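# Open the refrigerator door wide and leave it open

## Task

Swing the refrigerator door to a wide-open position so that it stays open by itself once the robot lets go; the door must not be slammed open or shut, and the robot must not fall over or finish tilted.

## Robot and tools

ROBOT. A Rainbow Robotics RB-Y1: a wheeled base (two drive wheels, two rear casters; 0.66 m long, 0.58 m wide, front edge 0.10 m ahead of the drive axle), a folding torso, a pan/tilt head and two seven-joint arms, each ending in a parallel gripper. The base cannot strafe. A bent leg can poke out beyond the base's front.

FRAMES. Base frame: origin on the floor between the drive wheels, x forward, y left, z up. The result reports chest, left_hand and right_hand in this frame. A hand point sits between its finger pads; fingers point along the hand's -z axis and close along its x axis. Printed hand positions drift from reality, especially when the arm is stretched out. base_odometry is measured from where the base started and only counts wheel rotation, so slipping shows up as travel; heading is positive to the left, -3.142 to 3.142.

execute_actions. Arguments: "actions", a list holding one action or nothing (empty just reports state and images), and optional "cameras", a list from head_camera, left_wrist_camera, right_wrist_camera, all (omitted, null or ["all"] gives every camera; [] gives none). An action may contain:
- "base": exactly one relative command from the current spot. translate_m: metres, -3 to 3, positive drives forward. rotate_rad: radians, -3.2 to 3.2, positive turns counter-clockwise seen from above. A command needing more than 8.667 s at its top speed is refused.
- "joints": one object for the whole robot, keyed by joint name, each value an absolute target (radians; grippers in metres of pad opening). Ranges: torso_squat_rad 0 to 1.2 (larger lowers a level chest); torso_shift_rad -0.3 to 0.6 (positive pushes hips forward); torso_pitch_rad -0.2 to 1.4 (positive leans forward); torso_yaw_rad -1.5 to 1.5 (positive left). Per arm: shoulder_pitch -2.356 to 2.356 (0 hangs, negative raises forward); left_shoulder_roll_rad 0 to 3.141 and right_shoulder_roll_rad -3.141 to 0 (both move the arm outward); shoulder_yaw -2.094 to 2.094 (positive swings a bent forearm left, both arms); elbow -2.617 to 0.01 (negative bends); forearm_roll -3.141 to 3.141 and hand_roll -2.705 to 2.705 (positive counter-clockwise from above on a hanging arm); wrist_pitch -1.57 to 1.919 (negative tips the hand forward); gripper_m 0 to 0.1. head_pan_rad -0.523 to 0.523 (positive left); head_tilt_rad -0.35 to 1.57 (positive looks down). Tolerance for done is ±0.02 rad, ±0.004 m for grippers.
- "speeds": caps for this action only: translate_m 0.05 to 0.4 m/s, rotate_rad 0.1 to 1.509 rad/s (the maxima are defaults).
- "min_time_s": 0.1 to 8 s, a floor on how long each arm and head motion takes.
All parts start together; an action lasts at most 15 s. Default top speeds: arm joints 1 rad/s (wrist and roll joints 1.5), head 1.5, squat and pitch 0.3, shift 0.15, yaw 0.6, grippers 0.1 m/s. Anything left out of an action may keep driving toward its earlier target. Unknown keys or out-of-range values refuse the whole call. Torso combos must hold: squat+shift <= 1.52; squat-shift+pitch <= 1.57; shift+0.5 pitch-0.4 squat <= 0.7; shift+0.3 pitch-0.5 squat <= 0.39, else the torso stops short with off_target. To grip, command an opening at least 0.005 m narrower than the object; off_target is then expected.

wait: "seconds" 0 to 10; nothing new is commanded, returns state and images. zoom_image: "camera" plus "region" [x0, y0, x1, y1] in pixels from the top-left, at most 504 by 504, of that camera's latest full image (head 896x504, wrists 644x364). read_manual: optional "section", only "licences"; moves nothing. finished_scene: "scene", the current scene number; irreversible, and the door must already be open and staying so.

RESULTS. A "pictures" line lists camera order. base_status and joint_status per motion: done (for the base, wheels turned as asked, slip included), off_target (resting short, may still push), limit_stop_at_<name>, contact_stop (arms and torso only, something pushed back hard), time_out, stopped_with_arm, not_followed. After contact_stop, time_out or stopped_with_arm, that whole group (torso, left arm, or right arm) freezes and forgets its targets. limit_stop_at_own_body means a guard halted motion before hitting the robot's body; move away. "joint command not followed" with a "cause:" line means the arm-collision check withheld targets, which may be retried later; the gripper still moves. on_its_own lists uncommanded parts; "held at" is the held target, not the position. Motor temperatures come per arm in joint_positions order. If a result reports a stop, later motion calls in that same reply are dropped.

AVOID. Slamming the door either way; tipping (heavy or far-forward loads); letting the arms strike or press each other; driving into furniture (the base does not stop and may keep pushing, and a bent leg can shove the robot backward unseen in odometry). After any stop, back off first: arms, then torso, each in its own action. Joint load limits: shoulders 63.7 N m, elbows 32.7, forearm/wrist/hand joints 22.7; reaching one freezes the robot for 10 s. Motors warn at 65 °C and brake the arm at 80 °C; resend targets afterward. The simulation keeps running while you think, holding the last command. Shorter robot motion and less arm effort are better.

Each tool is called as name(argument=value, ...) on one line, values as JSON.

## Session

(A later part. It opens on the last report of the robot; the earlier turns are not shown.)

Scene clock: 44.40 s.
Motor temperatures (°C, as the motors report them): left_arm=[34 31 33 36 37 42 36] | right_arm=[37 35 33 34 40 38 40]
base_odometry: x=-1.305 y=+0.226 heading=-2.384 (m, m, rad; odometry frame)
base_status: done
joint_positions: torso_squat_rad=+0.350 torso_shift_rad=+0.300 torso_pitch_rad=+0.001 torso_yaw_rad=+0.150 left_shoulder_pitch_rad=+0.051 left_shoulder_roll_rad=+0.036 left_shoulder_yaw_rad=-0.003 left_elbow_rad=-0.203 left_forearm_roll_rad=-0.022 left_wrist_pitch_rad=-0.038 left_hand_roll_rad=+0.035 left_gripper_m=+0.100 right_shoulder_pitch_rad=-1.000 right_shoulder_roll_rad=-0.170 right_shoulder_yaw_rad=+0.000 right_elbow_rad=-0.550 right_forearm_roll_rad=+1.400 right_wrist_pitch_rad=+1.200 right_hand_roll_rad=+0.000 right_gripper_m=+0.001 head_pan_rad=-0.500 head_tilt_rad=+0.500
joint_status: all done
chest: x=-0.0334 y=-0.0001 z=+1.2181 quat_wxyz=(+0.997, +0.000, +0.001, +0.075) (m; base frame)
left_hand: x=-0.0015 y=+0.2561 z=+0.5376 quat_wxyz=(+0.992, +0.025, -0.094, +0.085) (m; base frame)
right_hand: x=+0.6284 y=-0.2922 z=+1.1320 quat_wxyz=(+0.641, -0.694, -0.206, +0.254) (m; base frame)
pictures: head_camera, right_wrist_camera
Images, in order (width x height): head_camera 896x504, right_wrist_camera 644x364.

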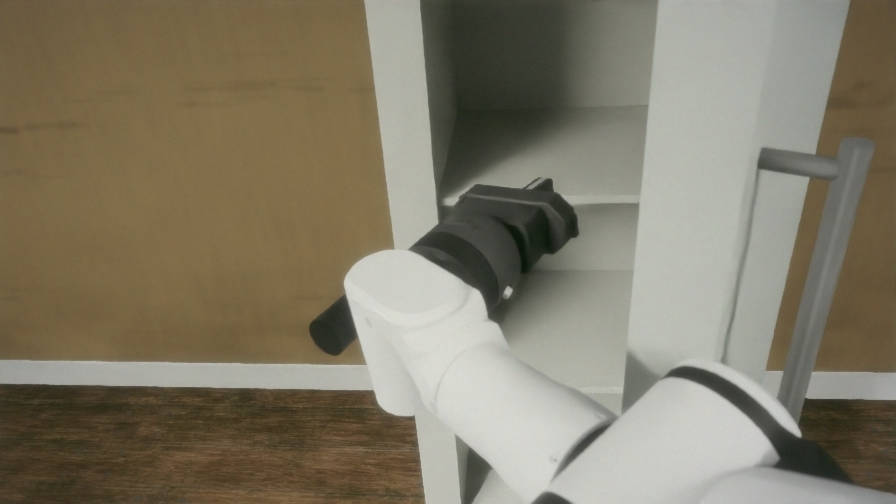

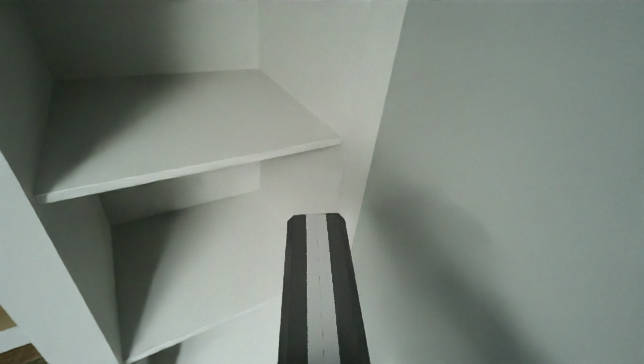

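execute_actions(actions=[{"base":{"rotate_rad":-0.52},"speeds":{"rotate_rad":0.13}}], cameras=["head_camera","right_wrist_camera"])

zoom_image(camera="head_camera", region=[300, 0, 800, 500])

Scene clock: 49.50 s.
Motor temperatures (°C, as the motors report them): left_arm=[34 31 33 36 37 42 36] | right_arm=[37 36 33 34 40 39 40]
base_odometry: x=-1.305 y=+0.226 heading=-2.899 (m, m, rad; odometry frame)
base_status: done
joint_positions: torso_squat_rad=+0.350 torso_shift_rad=+0.300 torso_pitch_rad=+0.001 torso_yaw_rad=+0.152 left_shoulder_pitch_rad=+0.051 left_shoulder_roll_rad=+0.036 left_shoulder_yaw_rad=-0.003 left_elbow_rad=-0.203 left_forearm_roll_rad=-0.022 left_wrist_pitch_rad=-0.038 left_hand_roll_rad=+0.035 left_gripper_m=+0.100 right_shoulder_pitch_rad=-1.007 right_shoulder_roll_rad=-0.143 right_shoulder_yaw_rad=+0.006 right_elbow_rad=-0.553 right_forearm_roll_rad=+1.401 right_wrist_pitch_rad=+1.196 right_hand_roll_rad=+0.000 right_gripper_m=+0.001 head_pan_rad=-0.500 head_tilt_rad=+0.500
joint_status: not commanded
chest: x=-0.0333 y=+0.0014 z=+1.2181 quat_wxyz=(+0.997, -0.001, +0.001, +0.076) (m; base frame)
left_hand: x=-0.0021 y=+0.2563 z=+0.5371 quat_wxyz=(+0.992, +0.024, -0.094, +0.087) (m; base frame)
right_hand: x=+0.6312 y=-0.2704 z=+1.1313 quat_wxyz=(+0.640, -0.688, -0.218, +0.264) (m; base frame)
pictures: head_camera, right_wrist_camera
Images, in order (width x height): head_camera 896x504, right_wrist_camera 644x364.

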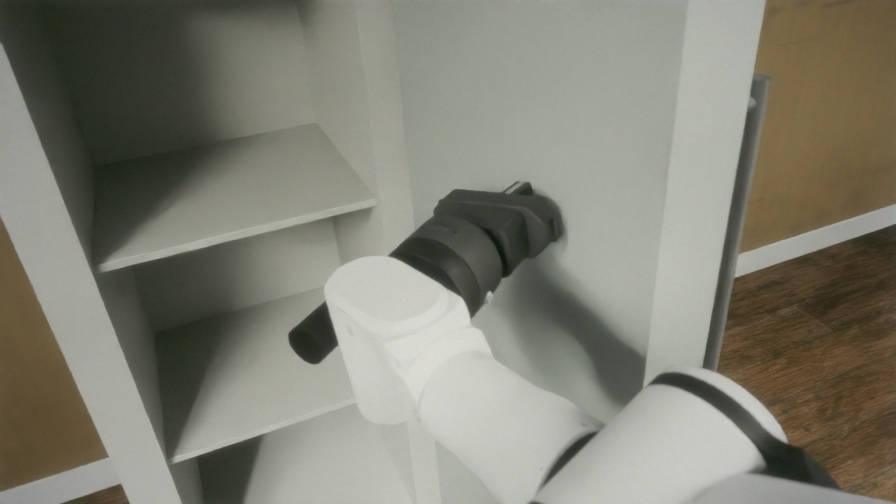

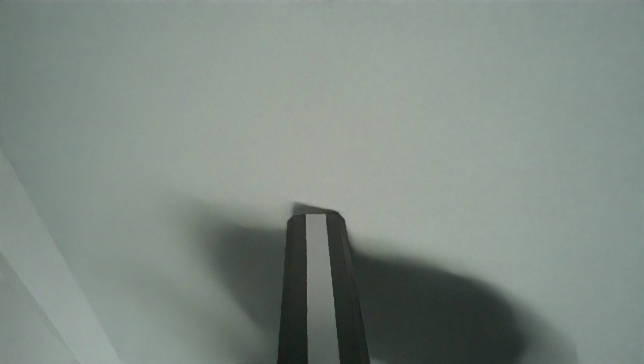

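Region (300, 0, 800, 500) of head_camera's 896x504 image, scaled by 1.008, with more detail than that image has.

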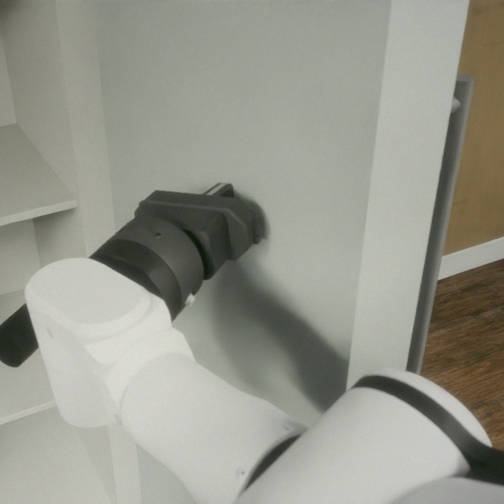

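At its stop. Back the arm off.

execute_actions(actions=[{"joints":{"right_shoulder_roll_rad":-0.03},"min_time_s":0.8}], cameras=["head_camera","right_wrist_camera"])

finished_scene(scene=1)

Scene clock: 50.87 s.
Motor temperatures (°C, as the motors report them): left_arm=[34 31 33 36 37 42 36] | right_arm=[37 36 33 34 40 40 40]
base_odometry: x=-1.305 y=+0.226 heading=-2.901 (m, m, rad; odometry frame)
base_status: not commanded
joint_positions: torso_squat_rad=+0.350 torso_shift_rad=+0.300 torso_pitch_rad=+0.001 torso_yaw_rad=+0.150 left_shoulder_pitch_rad=+0.051 left_shoulder_roll_rad=+0.036 left_shoulder_yaw_rad=-0.003 left_elbow_rad=-0.203 left_forearm_roll_rad=-0.022 left_wrist_pitch_rad=-0.038 left_hand_roll_rad=+0.035 left_gripper_m=+0.100 right_shoulder_pitch_rad=-1.000 right_shoulder_roll_rad=-0.030 right_shoulder_yaw_rad=+0.000 right_elbow_rad=-0.550 right_forearm_roll_rad=+1.400 right_wrist_pitch_rad=+1.200 right_hand_roll_rad=+0.000 right_gripper_m=+0.001 head_pan_rad=-0.500 head_tilt_rad=+0.500
joint_status: all done
chest: x=-0.0333 y=-0.0001 z=+1.2181 quat_wxyz=(+0.997, +0.000, +0.001, +0.075) (m; base frame)
left_hand: x=-0.0015 y=+0.2561 z=+0.5376 quat_wxyz=(+0.992, +0.025, -0.094, +0.085) (m; base frame)
right_hand: x=+0.6230 y=-0.2103 z=+1.0979 quat_wxyz=(+0.655, -0.653, -0.236, +0.299) (m; base frame)
pictures: head_camera, right_wrist_camera
Images, in order (width x height): head_camera 896x504, right_wrist_camera 644x364.

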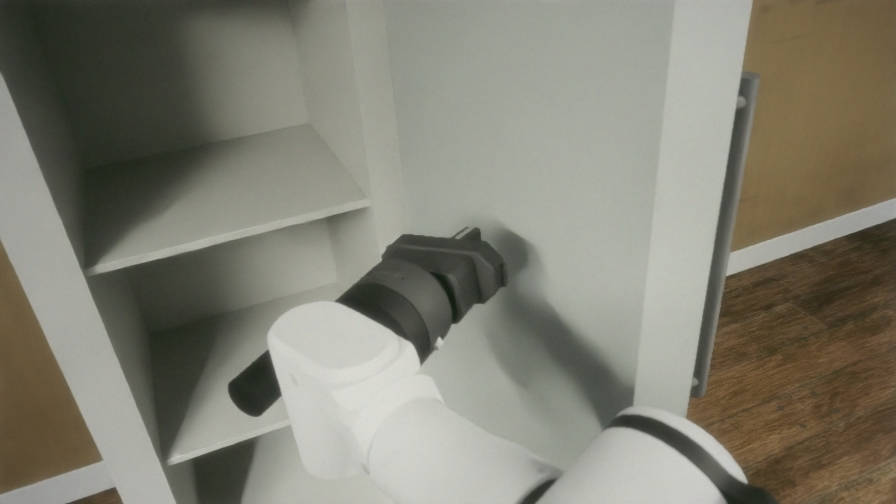

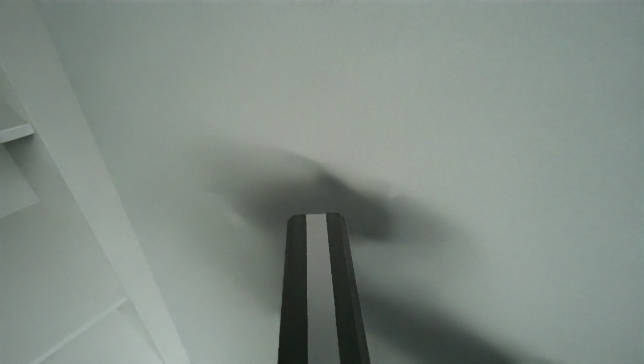

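The scene is finished: the task was done.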